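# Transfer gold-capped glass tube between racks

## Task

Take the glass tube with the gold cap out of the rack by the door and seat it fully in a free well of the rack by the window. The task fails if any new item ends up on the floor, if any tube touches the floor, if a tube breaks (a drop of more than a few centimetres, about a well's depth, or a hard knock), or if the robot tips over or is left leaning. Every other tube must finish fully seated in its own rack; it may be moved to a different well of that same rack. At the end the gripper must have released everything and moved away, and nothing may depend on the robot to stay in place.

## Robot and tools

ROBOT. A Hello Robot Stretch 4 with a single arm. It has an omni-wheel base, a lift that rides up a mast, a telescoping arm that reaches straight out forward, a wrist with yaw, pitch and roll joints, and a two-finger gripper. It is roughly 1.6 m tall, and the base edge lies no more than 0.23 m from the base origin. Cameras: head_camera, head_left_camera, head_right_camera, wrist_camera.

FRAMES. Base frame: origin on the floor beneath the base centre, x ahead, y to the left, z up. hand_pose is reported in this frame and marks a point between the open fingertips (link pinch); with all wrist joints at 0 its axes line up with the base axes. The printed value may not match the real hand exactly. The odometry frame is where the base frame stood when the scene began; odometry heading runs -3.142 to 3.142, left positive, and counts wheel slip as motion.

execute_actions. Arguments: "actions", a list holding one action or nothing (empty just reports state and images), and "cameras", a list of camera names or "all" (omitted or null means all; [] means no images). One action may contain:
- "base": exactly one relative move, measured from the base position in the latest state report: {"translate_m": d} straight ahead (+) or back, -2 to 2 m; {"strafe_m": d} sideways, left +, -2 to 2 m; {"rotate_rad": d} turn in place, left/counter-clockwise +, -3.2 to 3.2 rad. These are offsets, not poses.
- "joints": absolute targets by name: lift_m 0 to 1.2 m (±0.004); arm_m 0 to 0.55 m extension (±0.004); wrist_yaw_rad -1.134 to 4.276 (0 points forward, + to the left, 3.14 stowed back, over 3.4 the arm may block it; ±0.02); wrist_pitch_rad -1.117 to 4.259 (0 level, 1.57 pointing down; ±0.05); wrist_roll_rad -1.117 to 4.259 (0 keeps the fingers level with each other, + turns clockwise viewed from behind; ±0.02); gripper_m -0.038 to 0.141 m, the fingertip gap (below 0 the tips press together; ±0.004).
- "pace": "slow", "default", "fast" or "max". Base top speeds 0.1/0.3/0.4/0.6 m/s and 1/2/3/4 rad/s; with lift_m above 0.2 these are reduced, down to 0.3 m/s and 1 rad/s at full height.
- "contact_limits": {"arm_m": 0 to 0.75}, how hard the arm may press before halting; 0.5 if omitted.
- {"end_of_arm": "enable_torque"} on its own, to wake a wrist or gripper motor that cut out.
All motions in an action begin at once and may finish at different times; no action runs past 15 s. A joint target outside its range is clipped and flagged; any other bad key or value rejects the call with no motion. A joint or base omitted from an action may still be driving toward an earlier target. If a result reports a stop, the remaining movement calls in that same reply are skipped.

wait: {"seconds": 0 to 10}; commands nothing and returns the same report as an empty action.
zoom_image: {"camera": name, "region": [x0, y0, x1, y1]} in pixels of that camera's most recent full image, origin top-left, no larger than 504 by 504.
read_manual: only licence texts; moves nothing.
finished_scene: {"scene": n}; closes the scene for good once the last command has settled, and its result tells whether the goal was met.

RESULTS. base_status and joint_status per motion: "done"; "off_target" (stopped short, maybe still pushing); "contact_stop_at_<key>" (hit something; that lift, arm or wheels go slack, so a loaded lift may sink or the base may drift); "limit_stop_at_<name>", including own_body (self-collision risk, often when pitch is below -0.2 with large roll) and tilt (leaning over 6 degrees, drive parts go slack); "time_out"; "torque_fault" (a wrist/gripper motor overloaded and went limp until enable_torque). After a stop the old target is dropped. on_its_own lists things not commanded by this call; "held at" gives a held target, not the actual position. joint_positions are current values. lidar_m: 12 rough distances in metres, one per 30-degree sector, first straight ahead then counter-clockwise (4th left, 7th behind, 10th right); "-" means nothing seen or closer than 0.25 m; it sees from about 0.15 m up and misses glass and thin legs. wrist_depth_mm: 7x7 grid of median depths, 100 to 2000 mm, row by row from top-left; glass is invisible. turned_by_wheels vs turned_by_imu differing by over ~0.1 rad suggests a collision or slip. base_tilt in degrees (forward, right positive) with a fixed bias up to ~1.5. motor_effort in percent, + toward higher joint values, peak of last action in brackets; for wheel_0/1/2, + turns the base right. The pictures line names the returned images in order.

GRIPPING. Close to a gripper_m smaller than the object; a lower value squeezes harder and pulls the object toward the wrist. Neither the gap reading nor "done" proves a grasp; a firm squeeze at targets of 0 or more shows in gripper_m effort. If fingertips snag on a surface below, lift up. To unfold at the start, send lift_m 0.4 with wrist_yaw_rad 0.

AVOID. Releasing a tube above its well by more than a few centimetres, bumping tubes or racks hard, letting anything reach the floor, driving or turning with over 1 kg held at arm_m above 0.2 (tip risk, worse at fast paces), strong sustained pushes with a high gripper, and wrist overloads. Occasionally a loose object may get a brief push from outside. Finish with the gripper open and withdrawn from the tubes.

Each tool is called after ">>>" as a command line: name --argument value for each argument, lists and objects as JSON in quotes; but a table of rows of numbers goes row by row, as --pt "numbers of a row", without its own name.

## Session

>>> execute_actions --actions '[]'

Scene clock: 0.00 s.
base_odometry: x=+0.000 y=+0.000 heading=+0.000 (m, m, rad; odometry frame)
turned_by_wheels: +0.000 (rad since the last result)
turned_by_imu: +0.000 (rad since the last result)
base_tilt: forward=-0.6 right=+1.2 (deg)
lidar_m: 1.28 1.31 2.37 1.54 1.57 1.97 1.89 2.57 1.18 1.11 1.15 1.41
base_status: not commanded
joint_positions: lift_m=+0.282 arm_m=-0.003 wrist_yaw_rad=+3.080 wrist_pitch_rad=-0.012 wrist_roll_rad=-0.003 gripper_m=+0.057
joint_status: not commanded
motor_effort: lift_m=+20 arm_m=-1 wrist_yaw_rad=+1 wrist_pitch_rad=-7 wrist_roll_rad=+0 gripper_m=-2 wheel_0=+1 wheel_1=+1 wheel_2=+0 (%)
hand_pose: x=-0.1142 y=+0.1051 z=+0.4635 quat_wxyz=(+0.031, +0.006, -0.002, +0.999) (m; base frame)
wrist_depth_mm: 138 138 - - - - - / - 138 - - - - - / - 128 201 - - - 1756 / 110 137 250 - - - 1756 / 135 - - - - - 1808 / - - 221 1983 211 1863 1756 / 1336 1281 1138 1182 1098 1182 1255
pictures: head_camera, head_left_camera, head_right_camera, wrist_camera
Images, in order (width x height): head_camera 420x560, head_left_camera 420x672, head_right_camera 420x672, wrist_camera 616x392.

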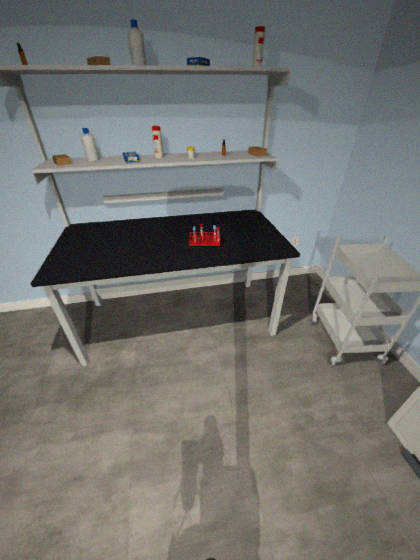

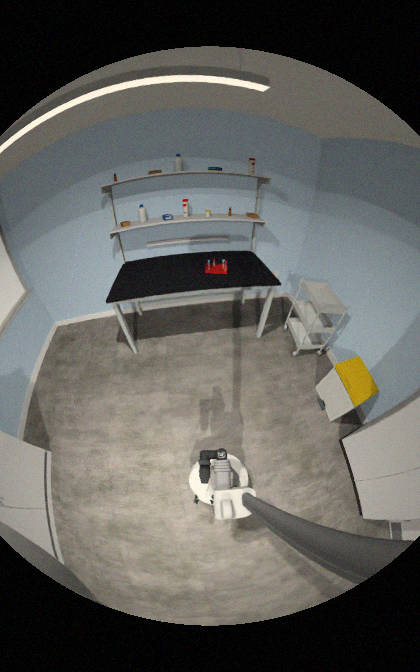

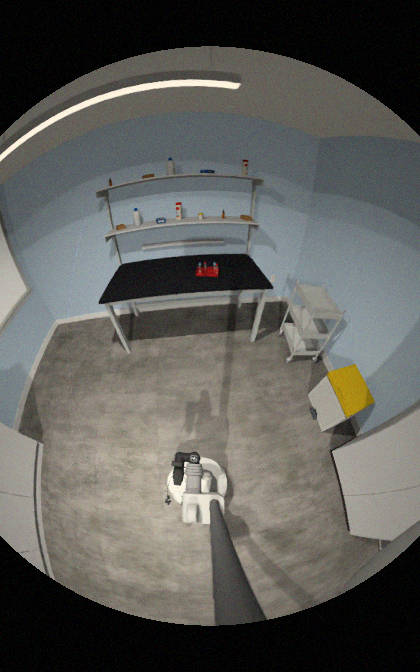

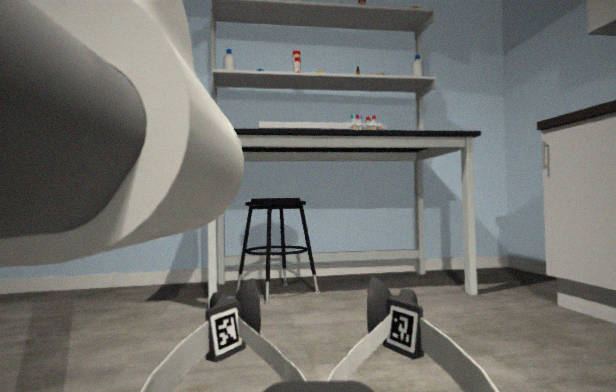

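>>> execute_actions --actions '[{"base":{"rotate_rad":-2.99},"joints":{"lift_m":0.4,"wrist_yaw_rad":0}}]' --cameras '["head_camera"]'

Scene clock: 6.10 s.
base_odometry: x=+0.000 y=+0.000 heading=-2.990 (m, m, rad; odometry frame)
turned_by_wheels: -2.990 (rad since the last result)
turned_by_imu: -2.974 (rad since the last result)
base_tilt: forward=-0.6 right=+1.2 (deg)
lidar_m: 1.84 2.19 1.15 1.11 1.18 1.38 1.30 1.35 2.26 1.52 1.59 1.92
base_status: done
joint_positions: lift_m=+0.400 arm_m=-0.003 wrist_yaw_rad=+0.000 wrist_pitch_rad=-0.012 wrist_roll_rad=-0.003 gripper_m=+0.057
joint_status: all done
motor_effort: lift_m=+22(26) arm_m=-1(1) wrist_yaw_rad=+0(4) wrist_pitch_rad=-6(6) wrist_roll_rad=-1(3) gripper_m=-3(3) wheel_0=+3(6) wheel_1=+2(5) wheel_2=+1(9) (%)
hand_pose: x=+0.4568 y=-0.0874 z=+0.5814 quat_wxyz=(+1.000, -0.002, -0.006, +0.000) (m; base frame)
wrist_depth_mm: - - - - - - - / - - - - - - - / - - - - - 1808 - / - - - - - - - / - - - - - - - / - - 220 - 211 - - / 1618 1576 1366 1430 1366 1430 1537
pictures: head_camera
Images, in order (width x height): head_camera 420x560.

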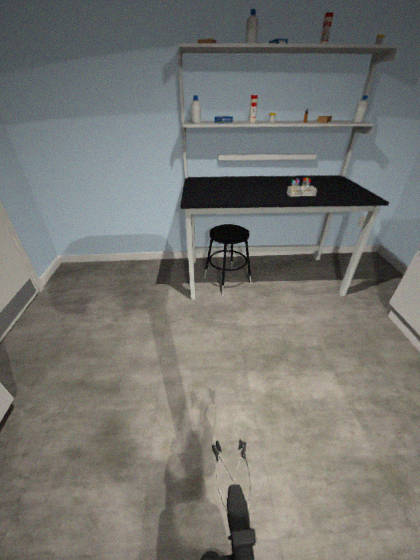

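>>> execute_actions --actions '[{"base":{"translate_m":1.42},"joints":{"lift_m":1.15,"wrist_pitch_rad":1.57}}]' --cameras '[]'

>>> execute_actions --actions '[{"base":{"strafe_m":-0.6},"joints":{"arm_m":0.33}}]' --cameras '["wrist_camera","head_left_camera"]'

Scene clock: 19.00 s.
base_odometry: x=-1.403 y=-0.216 heading=-2.989 (m, m, rad; odometry frame)
turned_by_wheels: +0.000 (rad since the last result)
turned_by_imu: +0.004 (rad since the last result)
base_tilt: forward=-0.7 right=+1.3 (deg)
lidar_m: 0.45 1.29 1.57 1.53 1.23 1.59 3.49 2.19 1.60 1.53 0.62 0.47
base_status: done
joint_positions: lift_m=+1.150 arm_m=-0.003 wrist_yaw_rad=+0.000 wrist_pitch_rad=+1.570 wrist_roll_rad=-0.003 gripper_m=+0.057
joint_status: all done
motor_effort: lift_m=+23(24) arm_m=-1(1) wrist_yaw_rad=+0(0) wrist_pitch_rad=+1(4) wrist_roll_rad=+3(1) gripper_m=-4(4) wheel_0=+3(6) wheel_1=+3(9) wheel_2=+0(9) (%)
hand_pose: x=+0.1686 y=-0.0874 z=+1.0394 quat_wxyz=(+0.707, -0.001, +0.707, +0.001) (m; base frame)
wrist_depth_mm: 1281 1255 1281 1281 1255 1255 1255 / 1281 1255 1255 1255 1255 1255 1281 / 1255 1255 1281 1255 1255 1255 1255 / 1255 1255 1255 1255 1255 1281 1255 / 1255 1255 1042 1042 1281 1229 1255 / 1255 1255 221 1060 211 1255 1255 / 1255 1255 1255 668 1255 1281 1255
pictures: none
No camera images: the call's "cameras" was empty. Leave "cameras" out to get every camera's image.

Scene clock: 22.33 s.
base_odometry: x=-1.495 y=+0.377 heading=-2.989 (m, m, rad; odometry frame)
turned_by_wheels: +0.000 (rad since the last result)
turned_by_imu: -0.001 (rad since the last result)
base_tilt: forward=-0.8 right=+1.3 (deg)
lidar_m: 0.42 0.45 0.67 1.79 1.79 2.50 3.48 1.33 0.98 0.94 0.60 0.44
base_status: done
joint_positions: lift_m=+1.150 arm_m=+0.329 wrist_yaw_rad=+0.000 wrist_pitch_rad=+1.570 wrist_roll_rad=-0.003 gripper_m=+0.057
joint_status: all done
motor_effort: lift_m=+23(23) arm_m=+6(6) wrist_yaw_rad=+0(1) wrist_pitch_rad=+1(1) wrist_roll_rad=+1(1) gripper_m=-4(3) wheel_0=+3(12) wheel_1=-1(12) wheel_2=+0(1) (%)
hand_pose: x=+0.5001 y=-0.0874 z=+1.0394 quat_wxyz=(+0.707, -0.001, +0.707, +0.001) (m; base frame)
wrist_depth_mm: 345 347 345 345 347 347 345 / 345 345 345 345 315 289 289 / 345 345 345 345 287 289 293 / 345 345 345 345 343 345 345 / 343 343 345 345 343 345 345 / 345 343 220 343 211 345 343 / 1255 1255 1025 1042 1255 1255 1255
pictures: head_left_camera, wrist_camera
Images, in order (width x height): head_left_camera 420x672, wrist_camera 616x392.

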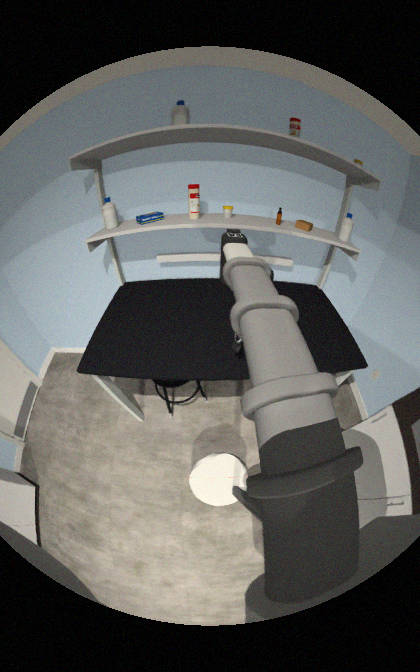

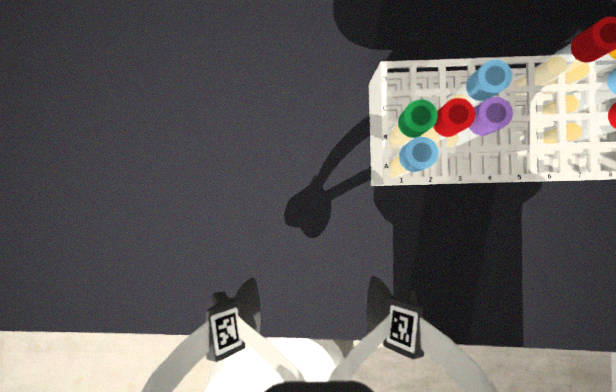

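>>> execute_actions --actions '[{"joints":{"lift_m":1.2}}]' --cameras '[]'

>>> execute_actions --actions '[{"base":{"strafe_m":-0.18}}]' --cameras '["wrist_camera"]'

Scene clock: 28.27 s.
base_odometry: x=-1.495 y=+0.377 heading=-2.989 (m, m, rad; odometry frame)
turned_by_wheels: +0.000 (rad since the last result)
turned_by_imu: +0.000 (rad since the last result)
base_tilt: forward=-0.7 right=+1.2 (deg)
lidar_m: 0.42 0.45 0.64 1.79 1.78 2.46 3.48 1.32 0.98 0.94 0.58 0.44
base_status: not commanded
joint_positions: lift_m=+1.200 arm_m=+0.329 wrist_yaw_rad=+0.000 wrist_pitch_rad=+1.570 wrist_roll_rad=-0.003 gripper_m=+0.057
joint_status: all done
motor_effort: lift_m=+24(25) arm_m=+6(6) wrist_yaw_rad=-1(0) wrist_pitch_rad=+1(0) wrist_roll_rad=+0(1) gripper_m=-3(4) wheel_0=+3(2) wheel_1=-1(1) wheel_2=+0(0) (%)
hand_pose: x=+0.5001 y=-0.0874 z=+1.0893 quat_wxyz=(+0.707, -0.001, +0.707, +0.001) (m; base frame)
wrist_depth_mm: 397 394 397 394 397 397 394 / 397 397 397 394 379 338 287 / 397 397 397 394 338 338 340 / 394 397 397 397 394 394 394 / 394 394 394 394 394 394 397 / 394 394 220 392 211 392 392 / 1308 1281 1098 1098 1308 1308 1281
pictures: none
No camera images: the call's "cameras" was empty. Leave "cameras" out to get every camera's image.

Scene clock: 30.13 s.
base_odometry: x=-1.522 y=+0.555 heading=-2.989 (m, m, rad; odometry frame)
turned_by_wheels: +0.000 (rad since the last result)
turned_by_imu: +0.000 (rad since the last result)
base_tilt: forward=-0.7 right=+1.3 (deg)
lidar_m: 0.40 0.44 0.64 1.95 1.96 2.76 3.50 1.09 0.79 0.75 0.56 0.44
base_status: done
joint_positions: lift_m=+1.200 arm_m=+0.329 wrist_yaw_rad=+0.000 wrist_pitch_rad=+1.570 wrist_roll_rad=-0.003 gripper_m=+0.057
joint_status: not commanded
motor_effort: lift_m=+24(24) arm_m=+6(6) wrist_yaw_rad=-1(0) wrist_pitch_rad=+1(1) wrist_roll_rad=-1(2) gripper_m=-3(2) wheel_0=+3(11) wheel_1=-1(12) wheel_2=-1(1) (%)
hand_pose: x=+0.5002 y=-0.0874 z=+1.0893 quat_wxyz=(+0.707, -0.001, +0.707, +0.001) (m; base frame)
wrist_depth_mm: 397 397 394 394 394 397 397 / 397 394 366 338 394 394 394 / 397 394 338 377 394 394 394 / 397 397 394 392 394 397 392 / 394 394 394 394 394 394 394 / 394 392 222 394 211 394 394 / 1281 1308 1098 1078 1281 1281 1098
pictures: wrist_camera
Images, in order (width x height): wrist_camera 616x392.

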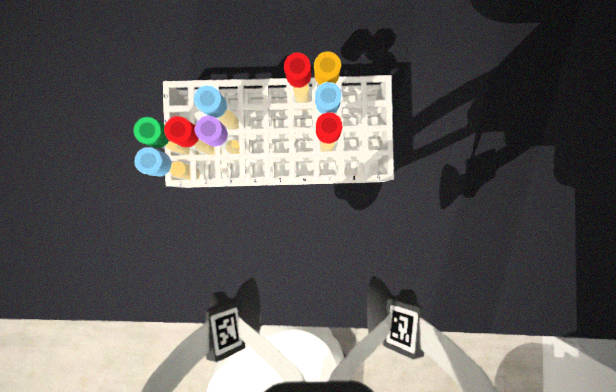

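>>> execute_actions --actions '[{"base":{"strafe_m":-0.034},"joints":{"arm_m":0.506,"wrist_roll_rad":0.785,"gripper_m":0.022}}]' --cameras '["wrist_camera"]'

Scene clock: 40.90 s.
base_odometry: x=-1.527 y=+0.589 heading=-2.989 (m, m, rad; odometry frame)
turned_by_wheels: +0.000 (rad since the last result)
turned_by_imu: +0.000 (rad since the last result)
base_tilt: forward=-0.7 right=+1.1 (deg)
lidar_m: 0.41 0.44 0.63 1.99 2.01 2.93 3.49 1.03 0.76 0.71 0.59 0.43
base_status: done
joint_positions: lift_m=+1.200 arm_m=+0.505 wrist_yaw_rad=+0.000 wrist_pitch_rad=+1.570 wrist_roll_rad=+0.785 gripper_m=+0.022
joint_status: all done
motor_effort: lift_m=+24(24) arm_m=+6(4) wrist_yaw_rad=+0(1) wrist_pitch_rad=+0(1) wrist_roll_rad=+1(5) gripper_m=-4(5) wheel_0=+1(9) wheel_1=+0(8) wheel_2=+0(0) (%)
hand_pose: x=+0.6761 y=-0.0874 z=+1.0893 quat_wxyz=(+0.654, +0.270, +0.653, -0.270) (m; base frame)
wrist_depth_mm: 394 394 397 397 397 399 399 / 394 394 397 397 397 399 399 / 394 397 394 397 397 397 399 / 392 392 394 394 397 397 397 / 392 392 394 394 397 397 397 / 389 392 392 294 379 397 394 / 389 392 336 274 274 397 1308
pictures: wrist_camera
Images, in order (width x height): wrist_camera 616x392.

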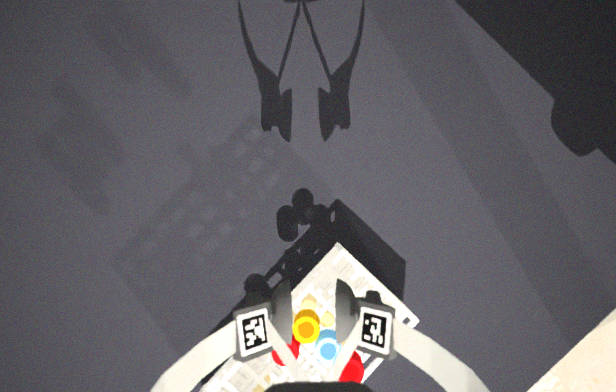

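>>> execute_actions --actions '[{"base":{"strafe_m":0.0104},"joints":{"arm_m":0.500},"pace":"slow"}]' --cameras '[]'

>>> execute_actions --actions '[{"joints":{"lift_m":1.166},"pace":"slow"}]' --cameras '["wrist_camera"]'

>>> zoom_image --camera "wrist_camera" --region '[200, 230, 420, 392]'

Scene clock: 51.37 s.
base_odometry: x=-1.525 y=+0.579 heading=-2.989 (m, m, rad; odometry frame)
turned_by_wheels: +0.000 (rad since the last result)
turned_by_imu: +0.000 (rad since the last result)
base_tilt: forward=-0.7 right=+1.1 (deg)
lidar_m: 0.41 0.45 0.63 1.98 2.00 2.79 3.49 1.07 0.77 0.73 0.59 0.44
base_status: done
joint_positions: lift_m=+1.200 arm_m=+0.501 wrist_yaw_rad=+0.000 wrist_pitch_rad=+1.570 wrist_roll_rad=+0.785 gripper_m=+0.022
joint_status: all done
motor_effort: lift_m=+24(24) arm_m=-6(6) wrist_yaw_rad=+0(2) wrist_pitch_rad=+0(0) wrist_roll_rad=+4(3) gripper_m=-3(5) wheel_0=-3(3) wheel_1=+2(4) wheel_2=+0(1) (%)
hand_pose: x=+0.6722 y=-0.0874 z=+1.0893 quat_wxyz=(+0.654, +0.270, +0.653, -0.270) (m; base frame)
wrist_depth_mm: 392 394 394 397 397 399 397 / 392 394 394 397 397 397 397 / 394 394 394 394 394 397 399 / 394 392 394 394 394 394 397 / 389 392 394 394 397 397 397 / 392 394 392 274 338 394 394 / 389 392 332 274 274 394 1336
pictures: none
No camera images: the call's "cameras" was empty. Leave "cameras" out to get every camera's image.

Scene clock: 52.47 s.
base_odometry: x=-1.525 y=+0.579 heading=-2.989 (m, m, rad; odometry frame)
turned_by_wheels: +0.000 (rad since the last result)
turned_by_imu: +0.000 (rad since the last result)
base_tilt: forward=-0.7 right=+1.2 (deg)
lidar_m: 0.41 0.45 0.64 1.98 2.00 2.79 3.49 1.07 0.76 0.74 0.57 0.43
base_status: not commanded
joint_positions: lift_m=+1.166 arm_m=+0.501 wrist_yaw_rad=+0.000 wrist_pitch_rad=+1.570 wrist_roll_rad=+0.785 gripper_m=+0.022
joint_status: all done
motor_effort: lift_m=+14(16) arm_m=-6(6) wrist_yaw_rad=+0(1) wrist_pitch_rad=+1(1) wrist_roll_rad=+0(1) gripper_m=-7(4) wheel_0=-3(4) wheel_1=+2(2) wheel_2=+0(0) (%)
hand_pose: x=+0.6722 y=-0.0874 z=+1.0561 quat_wxyz=(+0.654, +0.270, +0.653, -0.270) (m; base frame)
wrist_depth_mm: 362 362 364 362 362 364 366 / 359 359 364 364 364 364 366 / 359 359 362 362 364 364 364 / 359 359 362 362 362 364 364 / 357 357 357 359 362 364 362 / 359 359 359 290 304 362 362 / 357 359 303 241 241 359 364
pictures: wrist_camera
Images, in order (width x height): wrist_camera 616x392.

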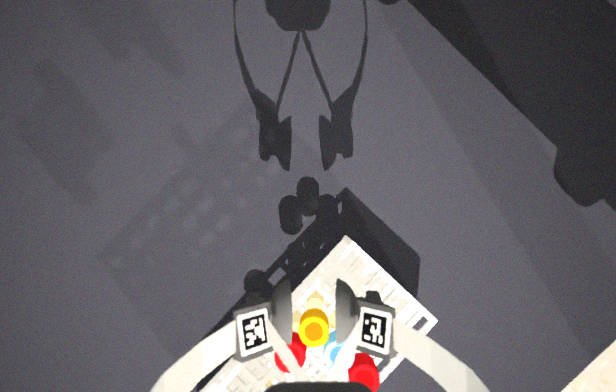

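Region (200, 230, 420, 392) of wrist_camera's 616x392 image, scaled by 2.291; it fills the top 371 rows of this view, and the rest is white.

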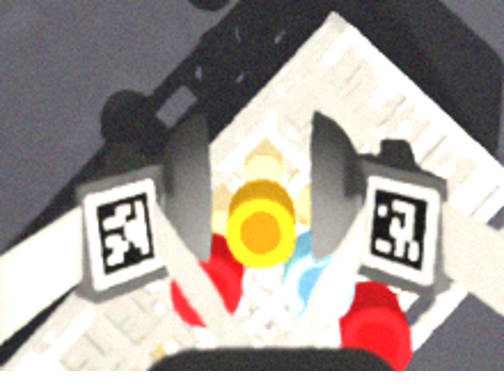

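Matches scene 1. Descend and grip.

>>> execute_actions --actions '[{"joints":{"lift_m":1.141},"pace":"slow"}]' --cameras '[]'

>>> execute_actions --actions '[{"joints":{"gripper_m":-0.005},"pace":"slow"}]' --cameras '["wrist_camera"]'

>>> execute_actions --actions '[{"joints":{"lift_m":1.2},"pace":"slow"}]' --cameras '["wrist_camera"]'

>>> zoom_image --camera "wrist_camera" --region '[200, 230, 420, 392]'

Scene clock: 59.20 s.
base_odometry: x=-1.525 y=+0.579 heading=-2.989 (m, m, rad; odometry frame)
turned_by_wheels: +0.000 (rad since the last result)
turned_by_imu: +0.000 (rad since the last result)
base_tilt: forward=-0.8 right=+1.2 (deg)
lidar_m: 0.42 0.45 0.67 1.98 1.99 2.81 3.48 1.05 0.77 0.72 0.59 0.43
base_status: not commanded
joint_positions: lift_m=+1.141 arm_m=+0.501 wrist_yaw_rad=+0.000 wrist_pitch_rad=+1.570 wrist_roll_rad=+0.785 gripper_m=+0.022
joint_status: all done
motor_effort: lift_m=+14(16) arm_m=-6(6) wrist_yaw_rad=+0(2) wrist_pitch_rad=+1(0) wrist_roll_rad=+0(2) gripper_m=-6(6) wheel_0=-3(3) wheel_1=+2(2) wheel_2=+0(0) (%)
hand_pose: x=+0.6722 y=-0.0874 z=+1.0311 quat_wxyz=(+0.654, +0.270, +0.653, -0.270) (m; base frame)
wrist_depth_mm: 334 338 338 338 340 340 342 / 336 336 336 338 340 340 342 / 334 334 336 338 340 340 338 / 334 336 336 336 338 338 338 / 332 334 336 336 338 338 338 / 332 334 334 274 279 338 338 / 332 332 278 216 216 338 338
pictures: none
No camera images: the call's "cameras" was empty. Leave "cameras" out to get every camera's image.

Scene clock: 60.53 s.
base_odometry: x=-1.525 y=+0.579 heading=-2.989 (m, m, rad; odometry frame)
turned_by_wheels: +0.000 (rad since the last result)
turned_by_imu: +0.000 (rad since the last result)
base_tilt: forward=-0.7 right=+1.3 (deg)
lidar_m: 0.42 0.43 0.64 1.98 2.01 2.80 3.50 1.07 0.76 0.74 0.58 0.43
base_status: not commanded
joint_positions: lift_m=+1.141 arm_m=+0.501 wrist_yaw_rad=+0.000 wrist_pitch_rad=+1.570 wrist_roll_rad=+0.785 gripper_m=-0.005
joint_status: all done
motor_effort: lift_m=+14(14) arm_m=-6(6) wrist_yaw_rad=+0(0) wrist_pitch_rad=+1(0) wrist_roll_rad=+1(1) gripper_m=-12(13) wheel_0=-3(3) wheel_1=+2(2) wheel_2=+0(0) (%)
hand_pose: x=+0.6722 y=-0.0874 z=+1.0311 quat_wxyz=(+0.654, +0.270, +0.653, -0.270) (m; base frame)
wrist_depth_mm: 336 336 338 338 340 340 340 / 336 334 336 338 338 338 340 / 334 334 338 336 338 338 342 / 334 336 336 338 338 338 340 / 334 334 334 336 336 338 338 / 334 334 334 213 279 338 338 / 330 332 178 211 217 336 338
pictures: wrist_camera
Images, in order (width x height): wrist_camera 616x392.

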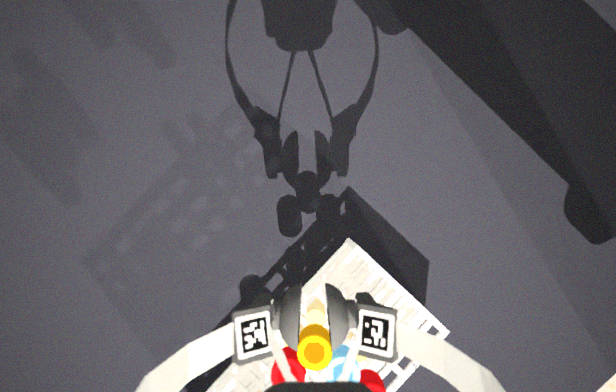

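Scene clock: 61.90 s.
base_odometry: x=-1.525 y=+0.579 heading=-2.989 (m, m, rad; odometry frame)
turned_by_wheels: +0.000 (rad since the last result)
turned_by_imu: +0.000 (rad since the last result)
base_tilt: forward=-0.7 right=+1.2 (deg)
lidar_m: 0.42 0.44 0.64 1.97 2.01 2.79 3.49 1.03 0.76 0.72 0.59 0.44
base_status: not commanded
joint_positions: lift_m=+1.200 arm_m=+0.501 wrist_yaw_rad=+0.000 wrist_pitch_rad=+1.570 wrist_roll_rad=+0.785 gripper_m=-0.005
joint_status: all done
motor_effort: lift_m=+24(22) arm_m=-6(6) wrist_yaw_rad=-1(0) wrist_pitch_rad=+0(2) wrist_roll_rad=+1(0) gripper_m=-12(12) wheel_0=-3(3) wheel_1=+2(2) wheel_2=+0(0) (%)
hand_pose: x=+0.6722 y=-0.0874 z=+1.0893 quat_wxyz=(+0.654, +0.270, +0.653, -0.270) (m; base frame)
wrist_depth_mm: 394 394 397 397 399 399 399 / 392 394 394 397 397 397 399 / 392 392 394 397 397 397 397 / 392 392 394 394 397 394 397 / 392 392 394 392 394 397 397 / 392 392 392 213 338 394 397 / 389 392 178 211 274 397 1308
pictures: wrist_camera
Images, in order (width x height): wrist_camera 616x392.

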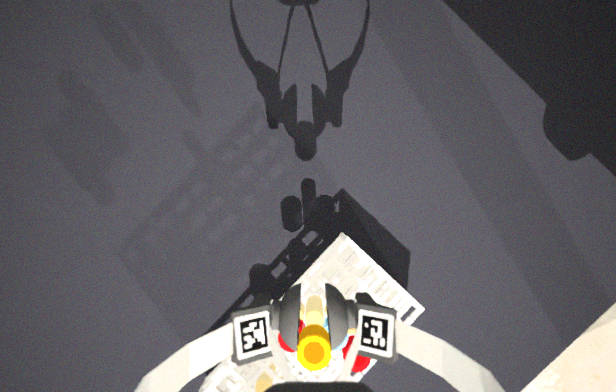

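Region (200, 230, 420, 392) of wrist_camera's 616x392 image, scaled by 2.291; it fills the top 371 rows of this view, and the rest is white.

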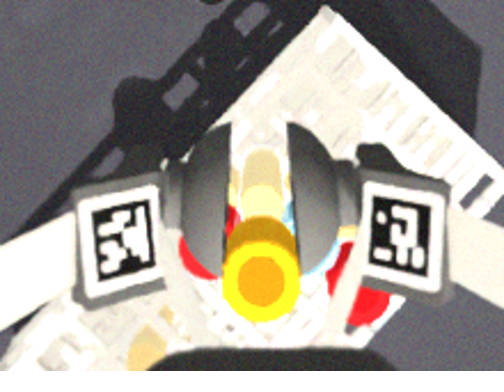

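>>> execute_actions --actions '[{"base":{"strafe_m":-0.11},"pace":"slow"}]' --cameras '["wrist_camera"]'

Scene clock: 73.43 s.
base_odometry: x=-1.542 y=+0.687 heading=-2.989 (m, m, rad; odometry frame)
turned_by_wheels: +0.000 (rad since the last result)
turned_by_imu: +0.000 (rad since the last result)
base_tilt: forward=-0.6 right=+1.3 (deg)
lidar_m: 0.41 0.45 0.63 2.10 2.12 2.93 3.52 0.89 0.66 0.62 0.58 0.44
base_status: done
joint_positions: lift_m=+1.200 arm_m=+0.501 wrist_yaw_rad=+0.000 wrist_pitch_rad=+1.570 wrist_roll_rad=+0.785 gripper_m=-0.005
joint_status: not commanded
motor_effort: lift_m=+24(24) arm_m=-6(6) wrist_yaw_rad=-1(0) wrist_pitch_rad=+1(1) wrist_roll_rad=+3(1) gripper_m=-13(12) wheel_0=+4(7) wheel_1=-5(9) wheel_2=-1(1) (%)
hand_pose: x=+0.6722 y=-0.0874 z=+1.0893 quat_wxyz=(+0.654, +0.270, +0.653, -0.270) (m; base frame)
wrist_depth_mm: 394 394 394 397 397 399 399 / 392 394 394 397 397 399 399 / 392 392 394 397 397 397 397 / 392 394 394 394 394 397 397 / 389 392 392 394 394 394 399 / 392 392 394 213 394 397 397 / 389 392 178 211 392 394 1308
pictures: wrist_camera
Images, in order (width x height): wrist_camera 616x392.

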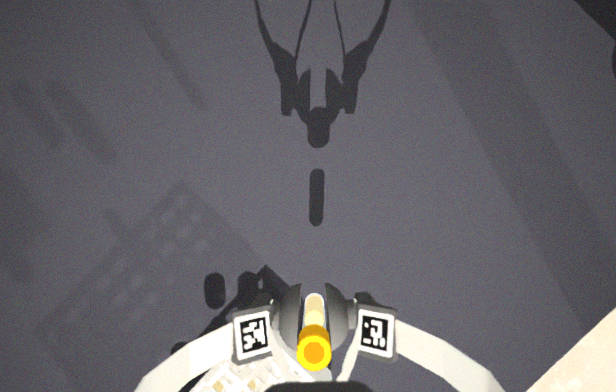

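>>> execute_actions --actions '[{"base":{"translate_m":-0.3},"joints":{"arm_m":0.1,"wrist_roll_rad":0}}]' --cameras '[]'

>>> execute_actions --actions '[{"base":{"rotate_rad":3.14},"pace":"slow"}]' --cameras '[]'

>>> execute_actions --actions '[{"base":{"strafe_m":-1.03}}]' --cameras '[]'

>>> execute_actions --actions '[{"base":{"translate_m":1.95}}]' --cameras '["wrist_camera","head_left_camera"]'

Scene clock: 84.27 s.
base_odometry: x=-1.246 y=+0.733 heading=-2.989 (m, m, rad; odometry frame)
turned_by_wheels: +0.000 (rad since the last result)
turned_by_imu: +0.000 (rad since the last result)
base_tilt: forward=-0.7 right=+1.2 (deg)
lidar_m: 0.72 0.76 1.07 2.04 2.12 2.60 3.16 0.89 0.65 0.60 0.62 0.26
base_status: done
joint_positions: lift_m=+1.200 arm_m=+0.101 wrist_yaw_rad=+0.000 wrist_pitch_rad=+1.570 wrist_roll_rad=+0.000 gripper_m=-0.005
joint_status: all done
motor_effort: lift_m=+23(24) arm_m=-6(6) wrist_yaw_rad=+0(0) wrist_pitch_rad=-1(1) wrist_roll_rad=+0(8) gripper_m=-13(12) wheel_0=-4(8) wheel_1=-2(12) wheel_2=-1(9) (%)
hand_pose: x=+0.2721 y=-0.0874 z=+1.0894 quat_wxyz=(+0.707, +0.000, +0.707, +0.000) (m; base frame)
wrist_depth_mm: 1336 1336 1336 1308 1336 1308 1308 / 1336 1336 1308 1308 1308 1281 1281 / 1308 1308 1308 1308 1308 1308 1308 / 1308 1308 1308 1308 1308 1281 866 / 1308 1308 1308 1182 1308 1308 866 / 1308 1336 1098 213 1308 1281 866 / 1336 1308 178 211 1308 1078 878
pictures: none
No camera images: the call's "cameras" was empty. Leave "cameras" out to get every camera's image.

Scene clock: 88.70 s.
base_odometry: x=-1.246 y=+0.733 heading=+0.150 (m, m, rad; odometry frame)
turned_by_wheels: +3.139 (rad since the last result)
turned_by_imu: +3.124 (rad since the last result)
base_tilt: forward=-0.8 right=+1.1 (deg)
lidar_m: 2.44 0.88 0.63 0.63 0.66 0.76 0.73 0.78 1.06 2.01 2.07 0.26
base_status: done
joint_positions: lift_m=+1.200 arm_m=+0.101 wrist_yaw_rad=+0.000 wrist_pitch_rad=+1.570 wrist_roll_rad=+0.000 gripper_m=-0.005
joint_status: not commanded
motor_effort: lift_m=+24(24) arm_m=-6(6) wrist_yaw_rad=+2(1) wrist_pitch_rad=+0(1) wrist_roll_rad=+0(1) gripper_m=-11(12) wheel_0=-5(9) wheel_1=-3(10) wheel_2=-2(6) (%)
hand_pose: x=+0.2721 y=-0.0874 z=+1.0894 quat_wxyz=(+0.707, +0.000, +0.707, +0.000) (m; base frame)
wrist_depth_mm: 1098 1308 1308 1308 1308 1281 1308 / 1098 1308 1308 1308 1308 1308 1308 / 1118 1336 1336 1308 1308 1308 1281 / 1098 1308 1281 1308 1308 1308 1308 / 1098 1308 1308 1182 1308 1308 1308 / 1098 1308 1098 213 1308 1308 1308 / 1118 1308 178 211 1281 1308 1308
pictures: none
No camera images: the call's "cameras" was empty. Leave "cameras" out to get every camera's image.

Scene clock: 93.47 s.
base_odometry: x=-1.092 y=-0.286 heading=+0.150 (m, m, rad; odometry frame)
turned_by_wheels: +0.000 (rad since the last result)
turned_by_imu: -0.004 (rad since the last result)
base_tilt: forward=-0.7 right=+1.2 (deg)
lidar_m: 2.40 2.52 1.73 1.67 1.07 0.79 0.76 1.63 1.47 0.99 1.03 0.26
base_status: done
joint_positions: lift_m=+1.200 arm_m=+0.101 wrist_yaw_rad=+0.000 wrist_pitch_rad=+1.570 wrist_roll_rad=+0.000 gripper_m=-0.005
joint_status: not commanded
motor_effort: lift_m=+23(24) arm_m=-6(6) wrist_yaw_rad=+0(1) wrist_pitch_rad=+0(1) wrist_roll_rad=+0(2) gripper_m=-12(11) wheel_0=+2(9) wheel_1=-2(9) wheel_2=+0(1) (%)
hand_pose: x=+0.2721 y=-0.0874 z=+1.0895 quat_wxyz=(+0.707, +0.000, +0.707, +0.000) (m; base frame)
wrist_depth_mm: 1308 1308 1308 1308 1308 1308 1308 / 1308 1308 1308 1308 1308 1281 1308 / 1308 1308 1308 1308 1308 1308 1281 / 1308 1308 1308 1308 1308 1308 1308 / 1308 1308 1281 1182 1308 1281 1308 / 1281 1308 1098 213 1308 1308 1281 / 1308 1308 178 211 1308 1308 1308
pictures: none
No camera images: the call's "cameras" was empty. Leave "cameras" out to get every camera's image.

Scene clock: 101.47 s.
base_odometry: x=+0.836 y=+0.006 heading=+0.150 (m, m, rad; odometry frame)
turned_by_wheels: +0.000 (rad since the last result)
turned_by_imu: +0.005 (rad since the last result)
base_tilt: forward=-0.7 right=+1.2 (deg)
lidar_m: 0.47 0.49 0.70 2.19 1.76 2.39 2.84 1.41 1.06 0.97 0.66 0.27
base_status: done
joint_positions: lift_m=+1.200 arm_m=+0.101 wrist_yaw_rad=+0.000 wrist_pitch_rad=+1.570 wrist_roll_rad=+0.000 gripper_m=-0.005
joint_status: not commanded
motor_effort: lift_m=+22(23) arm_m=-5(6) wrist_yaw_rad=+1(0) wrist_pitch_rad=+1(1) wrist_roll_rad=-3(1) gripper_m=-13(12) wheel_0=+2(6) wheel_1=+1(5) wheel_2=+2(9) (%)
hand_pose: x=+0.2721 y=-0.0874 z=+1.0895 quat_wxyz=(+0.707, +0.000, +0.707, +0.000) (m; base frame)
wrist_depth_mm: 549 549 549 549 549 544 549 / 549 549 544 544 549 544 544 / 1336 1308 1308 1308 1336 1308 1308 / 1281 1336 1308 1308 1308 1308 1308 / 1308 1308 1281 1182 1281 1281 1281 / 1308 1308 1098 213 1308 1308 1308 / 1308 1308 178 211 1308 1281 1308
pictures: head_left_camera, wrist_camera
Images, in order (width x height): head_left_camera 420x672, wrist_camera 616x392.

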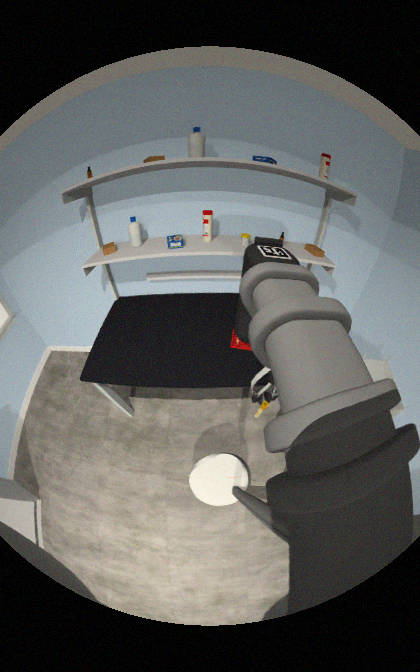

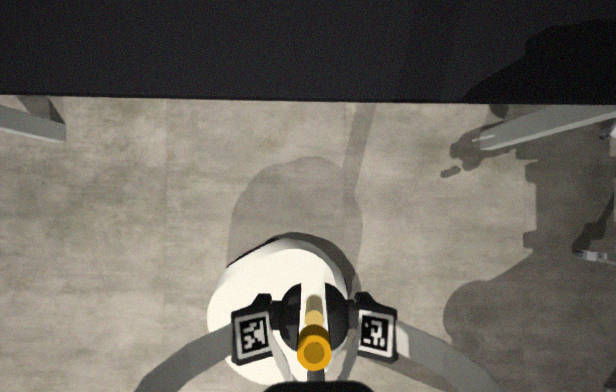

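>>> execute_actions --actions '[{"base":{"translate_m":0.06},"joints":{"arm_m":0.33,"lift_m":1.13}}]' --cameras '["wrist_camera"]'

Scene clock: 107.13 s.
base_odometry: x=+0.895 y=+0.015 heading=+0.151 (m, m, rad; odometry frame)
turned_by_wheels: +0.000 (rad since the last result)
turned_by_imu: +0.001 (rad since the last result)
base_tilt: forward=-0.7 right=+1.3 (deg)
lidar_m: 0.40 0.43 0.62 2.27 1.82 2.41 3.53 1.41 1.08 0.97 0.57 0.42
base_status: done
joint_positions: lift_m=+1.130 arm_m=+0.329 wrist_yaw_rad=+0.000 wrist_pitch_rad=+1.570 wrist_roll_rad=+0.000 gripper_m=-0.005
joint_status: all done
motor_effort: lift_m=+15(23) arm_m=+6(7) wrist_yaw_rad=+0(1) wrist_pitch_rad=+0(2) wrist_roll_rad=+0(2) gripper_m=-13(12) wheel_0=+4(9) wheel_1=+3(6) wheel_2=-1(8) (%)
hand_pose: x=+0.5001 y=-0.0874 z=+1.0201 quat_wxyz=(+0.707, +0.000, +0.707, +0.000) (m; base frame)
wrist_depth_mm: 480 480 480 477 480 477 477 / 477 480 477 473 445 477 477 / 480 480 480 480 449 466 477 / 477 477 477 477 480 477 477 / 477 477 477 477 477 477 480 / 477 477 477 213 473 477 477 / 1229 1255 179 211 1229 1229 1255
pictures: wrist_camera
Images, in order (width x height): wrist_camera 616x392.

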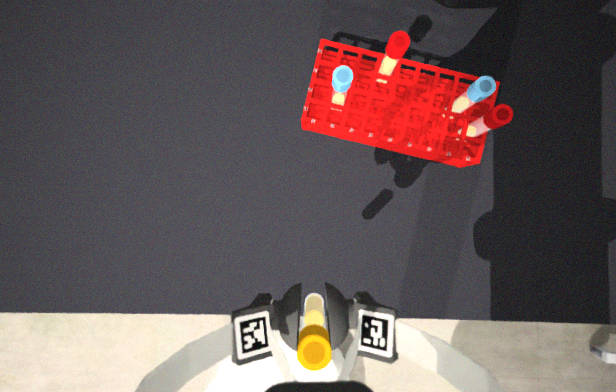

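>>> zoom_image --camera "wrist_camera" --region '[290, 20, 520, 180]'

Region (290, 20, 520, 180) of wrist_camera's 616x392 image, scaled by 2.191; it fills the top 351 rows of this view, and the rest is white.

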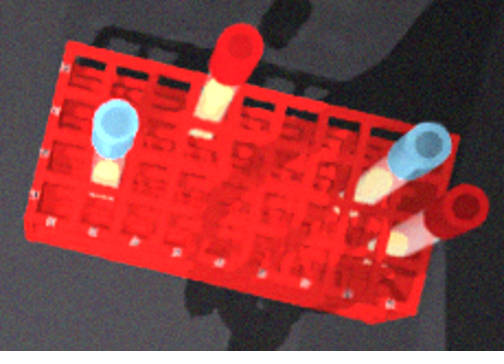

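>>> execute_actions --actions '[{"base":{"strafe_m":-0.10},"joints":{"arm_m":0.49,"lift_m":1.06}}]' --cameras '["wrist_camera"]'

>>> zoom_image --camera "wrist_camera" --region '[180, 180, 440, 392]'

Scene clock: 116.03 s.
base_odometry: x=+0.910 y=-0.084 heading=+0.151 (m, m, rad; odometry frame)
turned_by_wheels: +0.000 (rad since the last result)
turned_by_imu: +0.001 (rad since the last result)
base_tilt: forward=-0.7 right=+1.2 (deg)
lidar_m: 0.40 0.42 0.60 2.36 1.89 2.54 2.99 1.29 0.98 0.87 0.57 0.42
base_status: done
joint_positions: lift_m=+1.060 arm_m=+0.489 wrist_yaw_rad=+0.000 wrist_pitch_rad=+1.570 wrist_roll_rad=+0.000 gripper_m=-0.005
joint_status: all done
motor_effort: lift_m=+15(14) arm_m=+6(7) wrist_yaw_rad=-1(1) wrist_pitch_rad=+1(1) wrist_roll_rad=-1(1) gripper_m=-12(11) wheel_0=+3(11) wheel_1=+0(12) wheel_2=+0(0) (%)
hand_pose: x=+0.6602 y=-0.0874 z=+0.9501 quat_wxyz=(+0.707, +0.000, +0.707, +0.000) (m; base frame)
wrist_depth_mm: 410 410 410 410 407 407 410 / 407 410 407 407 407 407 407 / 410 407 407 404 404 407 407 / 407 407 407 407 407 407 407 / 407 407 373 375 377 407 407 / 407 407 407 213 287 407 404 / 407 407 178 211 404 404 407
pictures: wrist_camera
Images, in order (width x height): wrist_camera 616x392.

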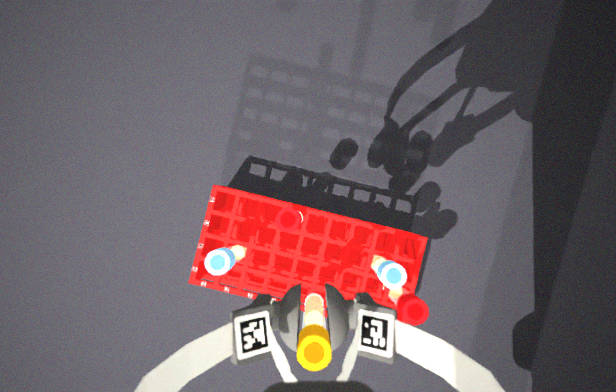

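Region (180, 180, 440, 392) of wrist_camera's 616x392 image, scaled by 1.938; it fills the top 411 rows of this view, and the rest is white.

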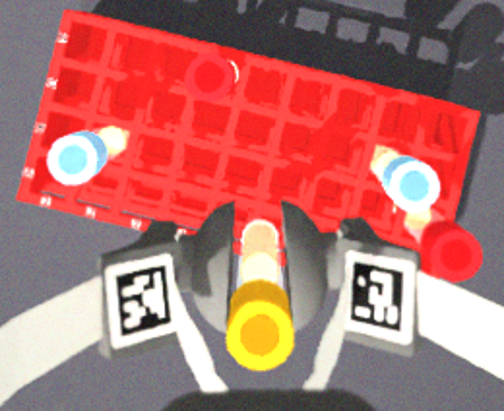

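>>> execute_actions --actions '[{"base":{"strafe_m":0.0075},"joints":{"arm_m":0.51},"pace":"slow"}]' --cameras '["wrist_camera"]'

>>> zoom_image --camera "wrist_camera" --region '[180, 180, 440, 392]'

Scene clock: 129.83 s.
base_odometry: x=+0.909 y=-0.077 heading=+0.151 (m, m, rad; odometry frame)
turned_by_wheels: +0.000 (rad since the last result)
turned_by_imu: +0.000 (rad since the last result)
base_tilt: forward=-0.6 right=+1.2 (deg)
lidar_m: 0.39 0.43 0.62 2.34 1.88 2.52 3.01 1.31 1.00 0.88 0.58 0.42
base_status: done
joint_positions: lift_m=+1.060 arm_m=+0.509 wrist_yaw_rad=+0.000 wrist_pitch_rad=+1.570 wrist_roll_rad=+0.000 gripper_m=-0.005
joint_status: all done
motor_effort: lift_m=+15(15) arm_m=+6(6) wrist_yaw_rad=-2(0) wrist_pitch_rad=+0(2) wrist_roll_rad=+2(1) gripper_m=-12(14) wheel_0=-2(5) wheel_1=+2(6) wheel_2=+0(1) (%)
hand_pose: x=+0.6801 y=-0.0874 z=+0.9501 quat_wxyz=(+0.707, +0.000, +0.707, +0.000) (m; base frame)
wrist_depth_mm: 410 410 407 407 407 407 410 / 407 407 407 410 407 407 407 / 407 410 407 410 407 404 407 / 407 407 407 407 404 407 407 / 407 407 394 377 392 404 407 / 407 407 364 213 287 404 407 / 407 407 179 211 404 404 407
pictures: wrist_camera
Images, in order (width x height): wrist_camera 616x392.

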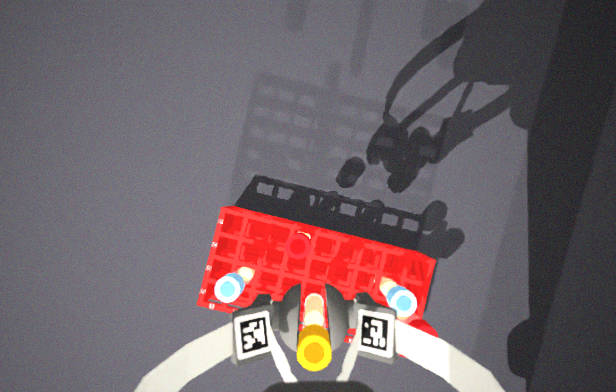

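Region (180, 180, 440, 392) of wrist_camera's 616x392 image, scaled by 1.938; it fills the top 411 rows of this view, and the rest is white.

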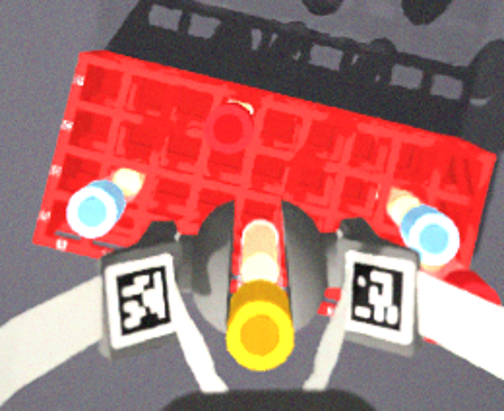

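>>> execute_actions --actions '[{"joints":{"lift_m":1.03},"pace":"slow"}]' --cameras '["wrist_camera"]'

>>> execute_actions --actions '[{"joints":{"lift_m":0.995},"pace":"slow"}]' --cameras '["wrist_camera"]'

Scene clock: 134.80 s.
base_odometry: x=+0.909 y=-0.077 heading=+0.151 (m, m, rad; odometry frame)
turned_by_wheels: +0.000 (rad since the last result)
turned_by_imu: +0.000 (rad since the last result)
base_tilt: forward=-0.6 right=+1.2 (deg)
lidar_m: 0.40 0.43 0.60 2.33 1.90 2.53 3.02 1.30 0.99 0.87 0.59 0.41
base_status: not commanded
joint_positions: lift_m=+1.030 arm_m=+0.509 wrist_yaw_rad=+0.000 wrist_pitch_rad=+1.570 wrist_roll_rad=+0.000 gripper_m=-0.005
joint_status: all done
motor_effort: lift_m=+14(14) arm_m=+6(6) wrist_yaw_rad=-1(0) wrist_pitch_rad=+1(1) wrist_roll_rad=+0(0) gripper_m=-11(13) wheel_0=-3(3) wheel_1=+3(2) wheel_2=+0(0) (%)
hand_pose: x=+0.6801 y=-0.0874 z=+0.9201 quat_wxyz=(+0.707, +0.000, +0.707, +0.000) (m; base frame)
wrist_depth_mm: 377 379 379 377 379 377 379 / 379 377 377 377 379 377 377 / 379 379 377 377 377 377 377 / 377 377 377 377 377 377 377 / 379 377 347 347 368 377 375 / 377 377 320 213 257 375 377 / 377 375 178 211 319 375 375
pictures: wrist_camera
Images, in order (width x height): wrist_camera 616x392.

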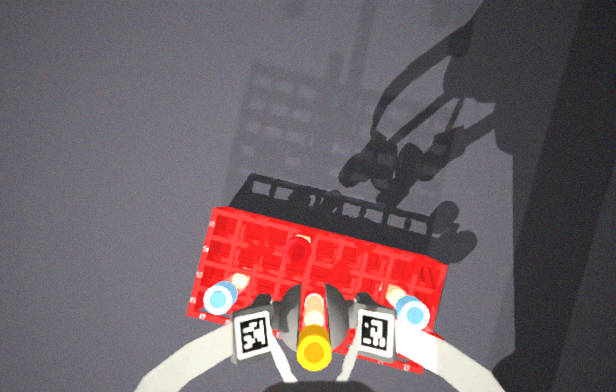

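Scene clock: 135.93 s.
base_odometry: x=+0.909 y=-0.077 heading=+0.151 (m, m, rad; odometry frame)
turned_by_wheels: +0.000 (rad since the last result)
turned_by_imu: +0.000 (rad since the last result)
base_tilt: forward=-0.7 right=+1.1 (deg)
lidar_m: 0.40 0.43 0.60 2.33 1.90 2.53 3.01 1.33 1.00 0.85 0.57 0.42
base_status: not commanded
joint_positions: lift_m=+0.995 arm_m=+0.509 wrist_yaw_rad=+0.000 wrist_pitch_rad=+1.570 wrist_roll_rad=+0.000 gripper_m=-0.005
joint_status: all done
motor_effort: lift_m=+14(14) arm_m=+6(6) wrist_yaw_rad=+0(1) wrist_pitch_rad=+1(1) wrist_roll_rad=-1(1) gripper_m=-13(13) wheel_0=-2(2) wheel_1=+3(2) wheel_2=+0(0) (%)
hand_pose: x=+0.6801 y=-0.0874 z=+0.8851 quat_wxyz=(+0.707, +0.000, +0.707, +0.000) (m; base frame)
wrist_depth_mm: 343 342 343 343 343 342 342 / 342 343 345 343 342 342 342 / 343 345 342 343 342 342 343 / 343 343 343 343 343 340 342 / 343 343 312 310 334 342 342 / 342 343 225 213 225 342 340 / 342 342 178 211 283 342 342
pictures: wrist_camera
Images, in order (width x height): wrist_camera 616x392.

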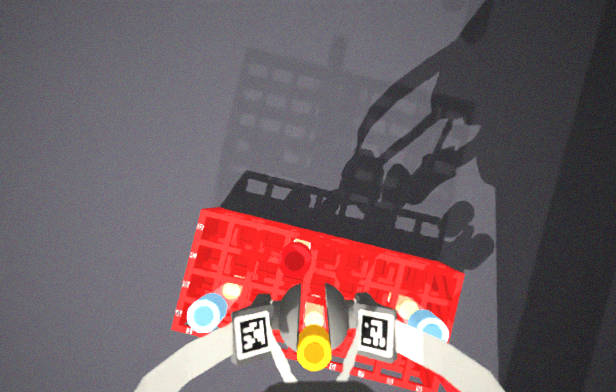

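>>> execute_actions --actions '[{"joints":{"gripper_m":0.022},"pace":"slow"}]' --cameras '[]'

>>> execute_actions --actions '[{"joints":{"lift_m":1.08}}]' --cameras '[]'

>>> execute_actions --actions '[{"joints":{"arm_m":0.35}}]' --cameras '["wrist_camera"]'

Scene clock: 143.43 s.
base_odometry: x=+0.909 y=-0.077 heading=+0.151 (m, m, rad; odometry frame)
turned_by_wheels: +0.000 (rad since the last result)
turned_by_imu: +0.000 (rad since the last result)
base_tilt: forward=-0.7 right=+1.2 (deg)
lidar_m: 0.39 0.45 0.61 2.35 1.89 2.53 3.02 1.33 1.00 0.88 0.57 0.41
base_status: not commanded
joint_positions: lift_m=+0.995 arm_m=+0.509 wrist_yaw_rad=+0.000 wrist_pitch_rad=+1.570 wrist_roll_rad=+0.000 gripper_m=+0.022
joint_status: all done
motor_effort: lift_m=+14(14) arm_m=+6(6) wrist_yaw_rad=-1(0) wrist_pitch_rad=+1(2) wrist_roll_rad=-3(1) gripper_m=-4(13) wheel_0=-3(3) wheel_1=+2(2) wheel_2=+0(0) (%)
hand_pose: x=+0.6801 y=-0.0874 z=+0.8851 quat_wxyz=(+0.707, +0.000, +0.707, +0.000) (m; base frame)
wrist_depth_mm: 343 343 343 343 343 343 343 / 343 343 342 342 343 342 342 / 343 345 342 343 343 342 342 / 343 342 342 342 343 342 342 / 342 342 312 310 334 342 342 / 342 342 230 283 225 342 342 / 342 342 340 223 285 340 342
pictures: none
No camera images: the call's "cameras" was empty. Leave "cameras" out to get every camera's image.

Scene clock: 144.77 s.
base_odometry: x=+0.909 y=-0.077 heading=+0.151 (m, m, rad; odometry frame)
turned_by_wheels: +0.000 (rad since the last result)
turned_by_imu: +0.000 (rad since the last result)
base_tilt: forward=-0.7 right=+1.2 (deg)
lidar_m: 0.39 0.43 0.62 2.36 1.88 2.52 3.00 1.33 1.00 0.87 0.59 0.42
base_status: not commanded
joint_positions: lift_m=+1.080 arm_m=+0.509 wrist_yaw_rad=+0.000 wrist_pitch_rad=+1.570 wrist_roll_rad=+0.000 gripper_m=+0.022
joint_status: all done
motor_effort: lift_m=+24(21) arm_m=+6(6) wrist_yaw_rad=+0(0) wrist_pitch_rad=+1(0) wrist_roll_rad=+0(1) gripper_m=-4(6) wheel_0=-3(3) wheel_1=+3(2) wheel_2=+0(0) (%)
hand_pose: x=+0.6801 y=-0.0874 z=+0.9694 quat_wxyz=(+0.707, +0.000, +0.707, +0.000) (m; base frame)
wrist_depth_mm: 430 427 430 430 430 427 427 / 427 430 427 427 427 427 427 / 427 427 427 427 427 427 427 / 427 427 427 427 427 424 424 / 430 427 418 370 418 424 427 / 424 427 427 364 307 424 424 / 427 427 427 424 427 427 427
pictures: none
No camera images: the call's "cameras" was empty. Leave "cameras" out to get every camera's image.

Scene clock: 146.30 s.
base_odometry: x=+0.909 y=-0.077 heading=+0.151 (m, m, rad; odometry frame)
turned_by_wheels: +0.000 (rad since the last result)
turned_by_imu: +0.000 (rad since the last result)
base_tilt: forward=-0.7 right=+1.1 (deg)
lidar_m: 0.41 0.43 0.61 2.36 1.88 2.54 3.00 1.31 1.00 0.86 0.57 0.42
base_status: not commanded
joint_positions: lift_m=+1.080 arm_m=+0.351 wrist_yaw_rad=+0.000 wrist_pitch_rad=+1.570 wrist_roll_rad=+0.000 gripper_m=+0.022
joint_status: all done
motor_effort: lift_m=+24(24) arm_m=-6(7) wrist_yaw_rad=+1(1) wrist_pitch_rad=+1(1) wrist_roll_rad=-2(2) gripper_m=-3(4) wheel_0=-2(3) wheel_1=+2(2) wheel_2=+0(0) (%)
hand_pose: x=+0.5221 y=-0.0874 z=+0.9694 quat_wxyz=(+0.707, +0.000, +0.707, +0.000) (m; base frame)
wrist_depth_mm: 427 430 427 427 424 427 427 / 427 430 397 397 427 427 430 / 427 427 427 397 382 424 424 / 427 427 427 427 427 424 427 / 427 427 424 424 424 427 427 / 427 427 427 430 427 424 427 / 1182 1205 427 424 424 427 1160
pictures: wrist_camera
Images, in order (width x height): wrist_camera 616x392.

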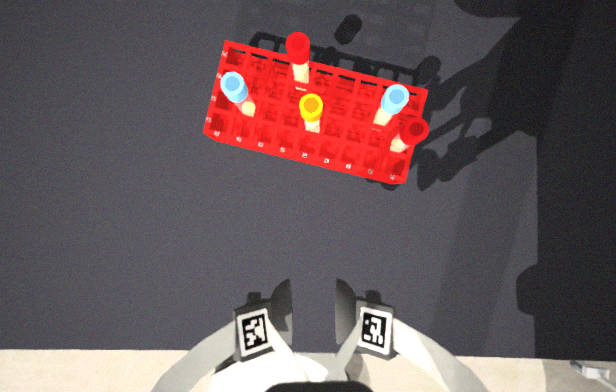

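>>> finished_scene --scene 2

The scene is finished: the task was done.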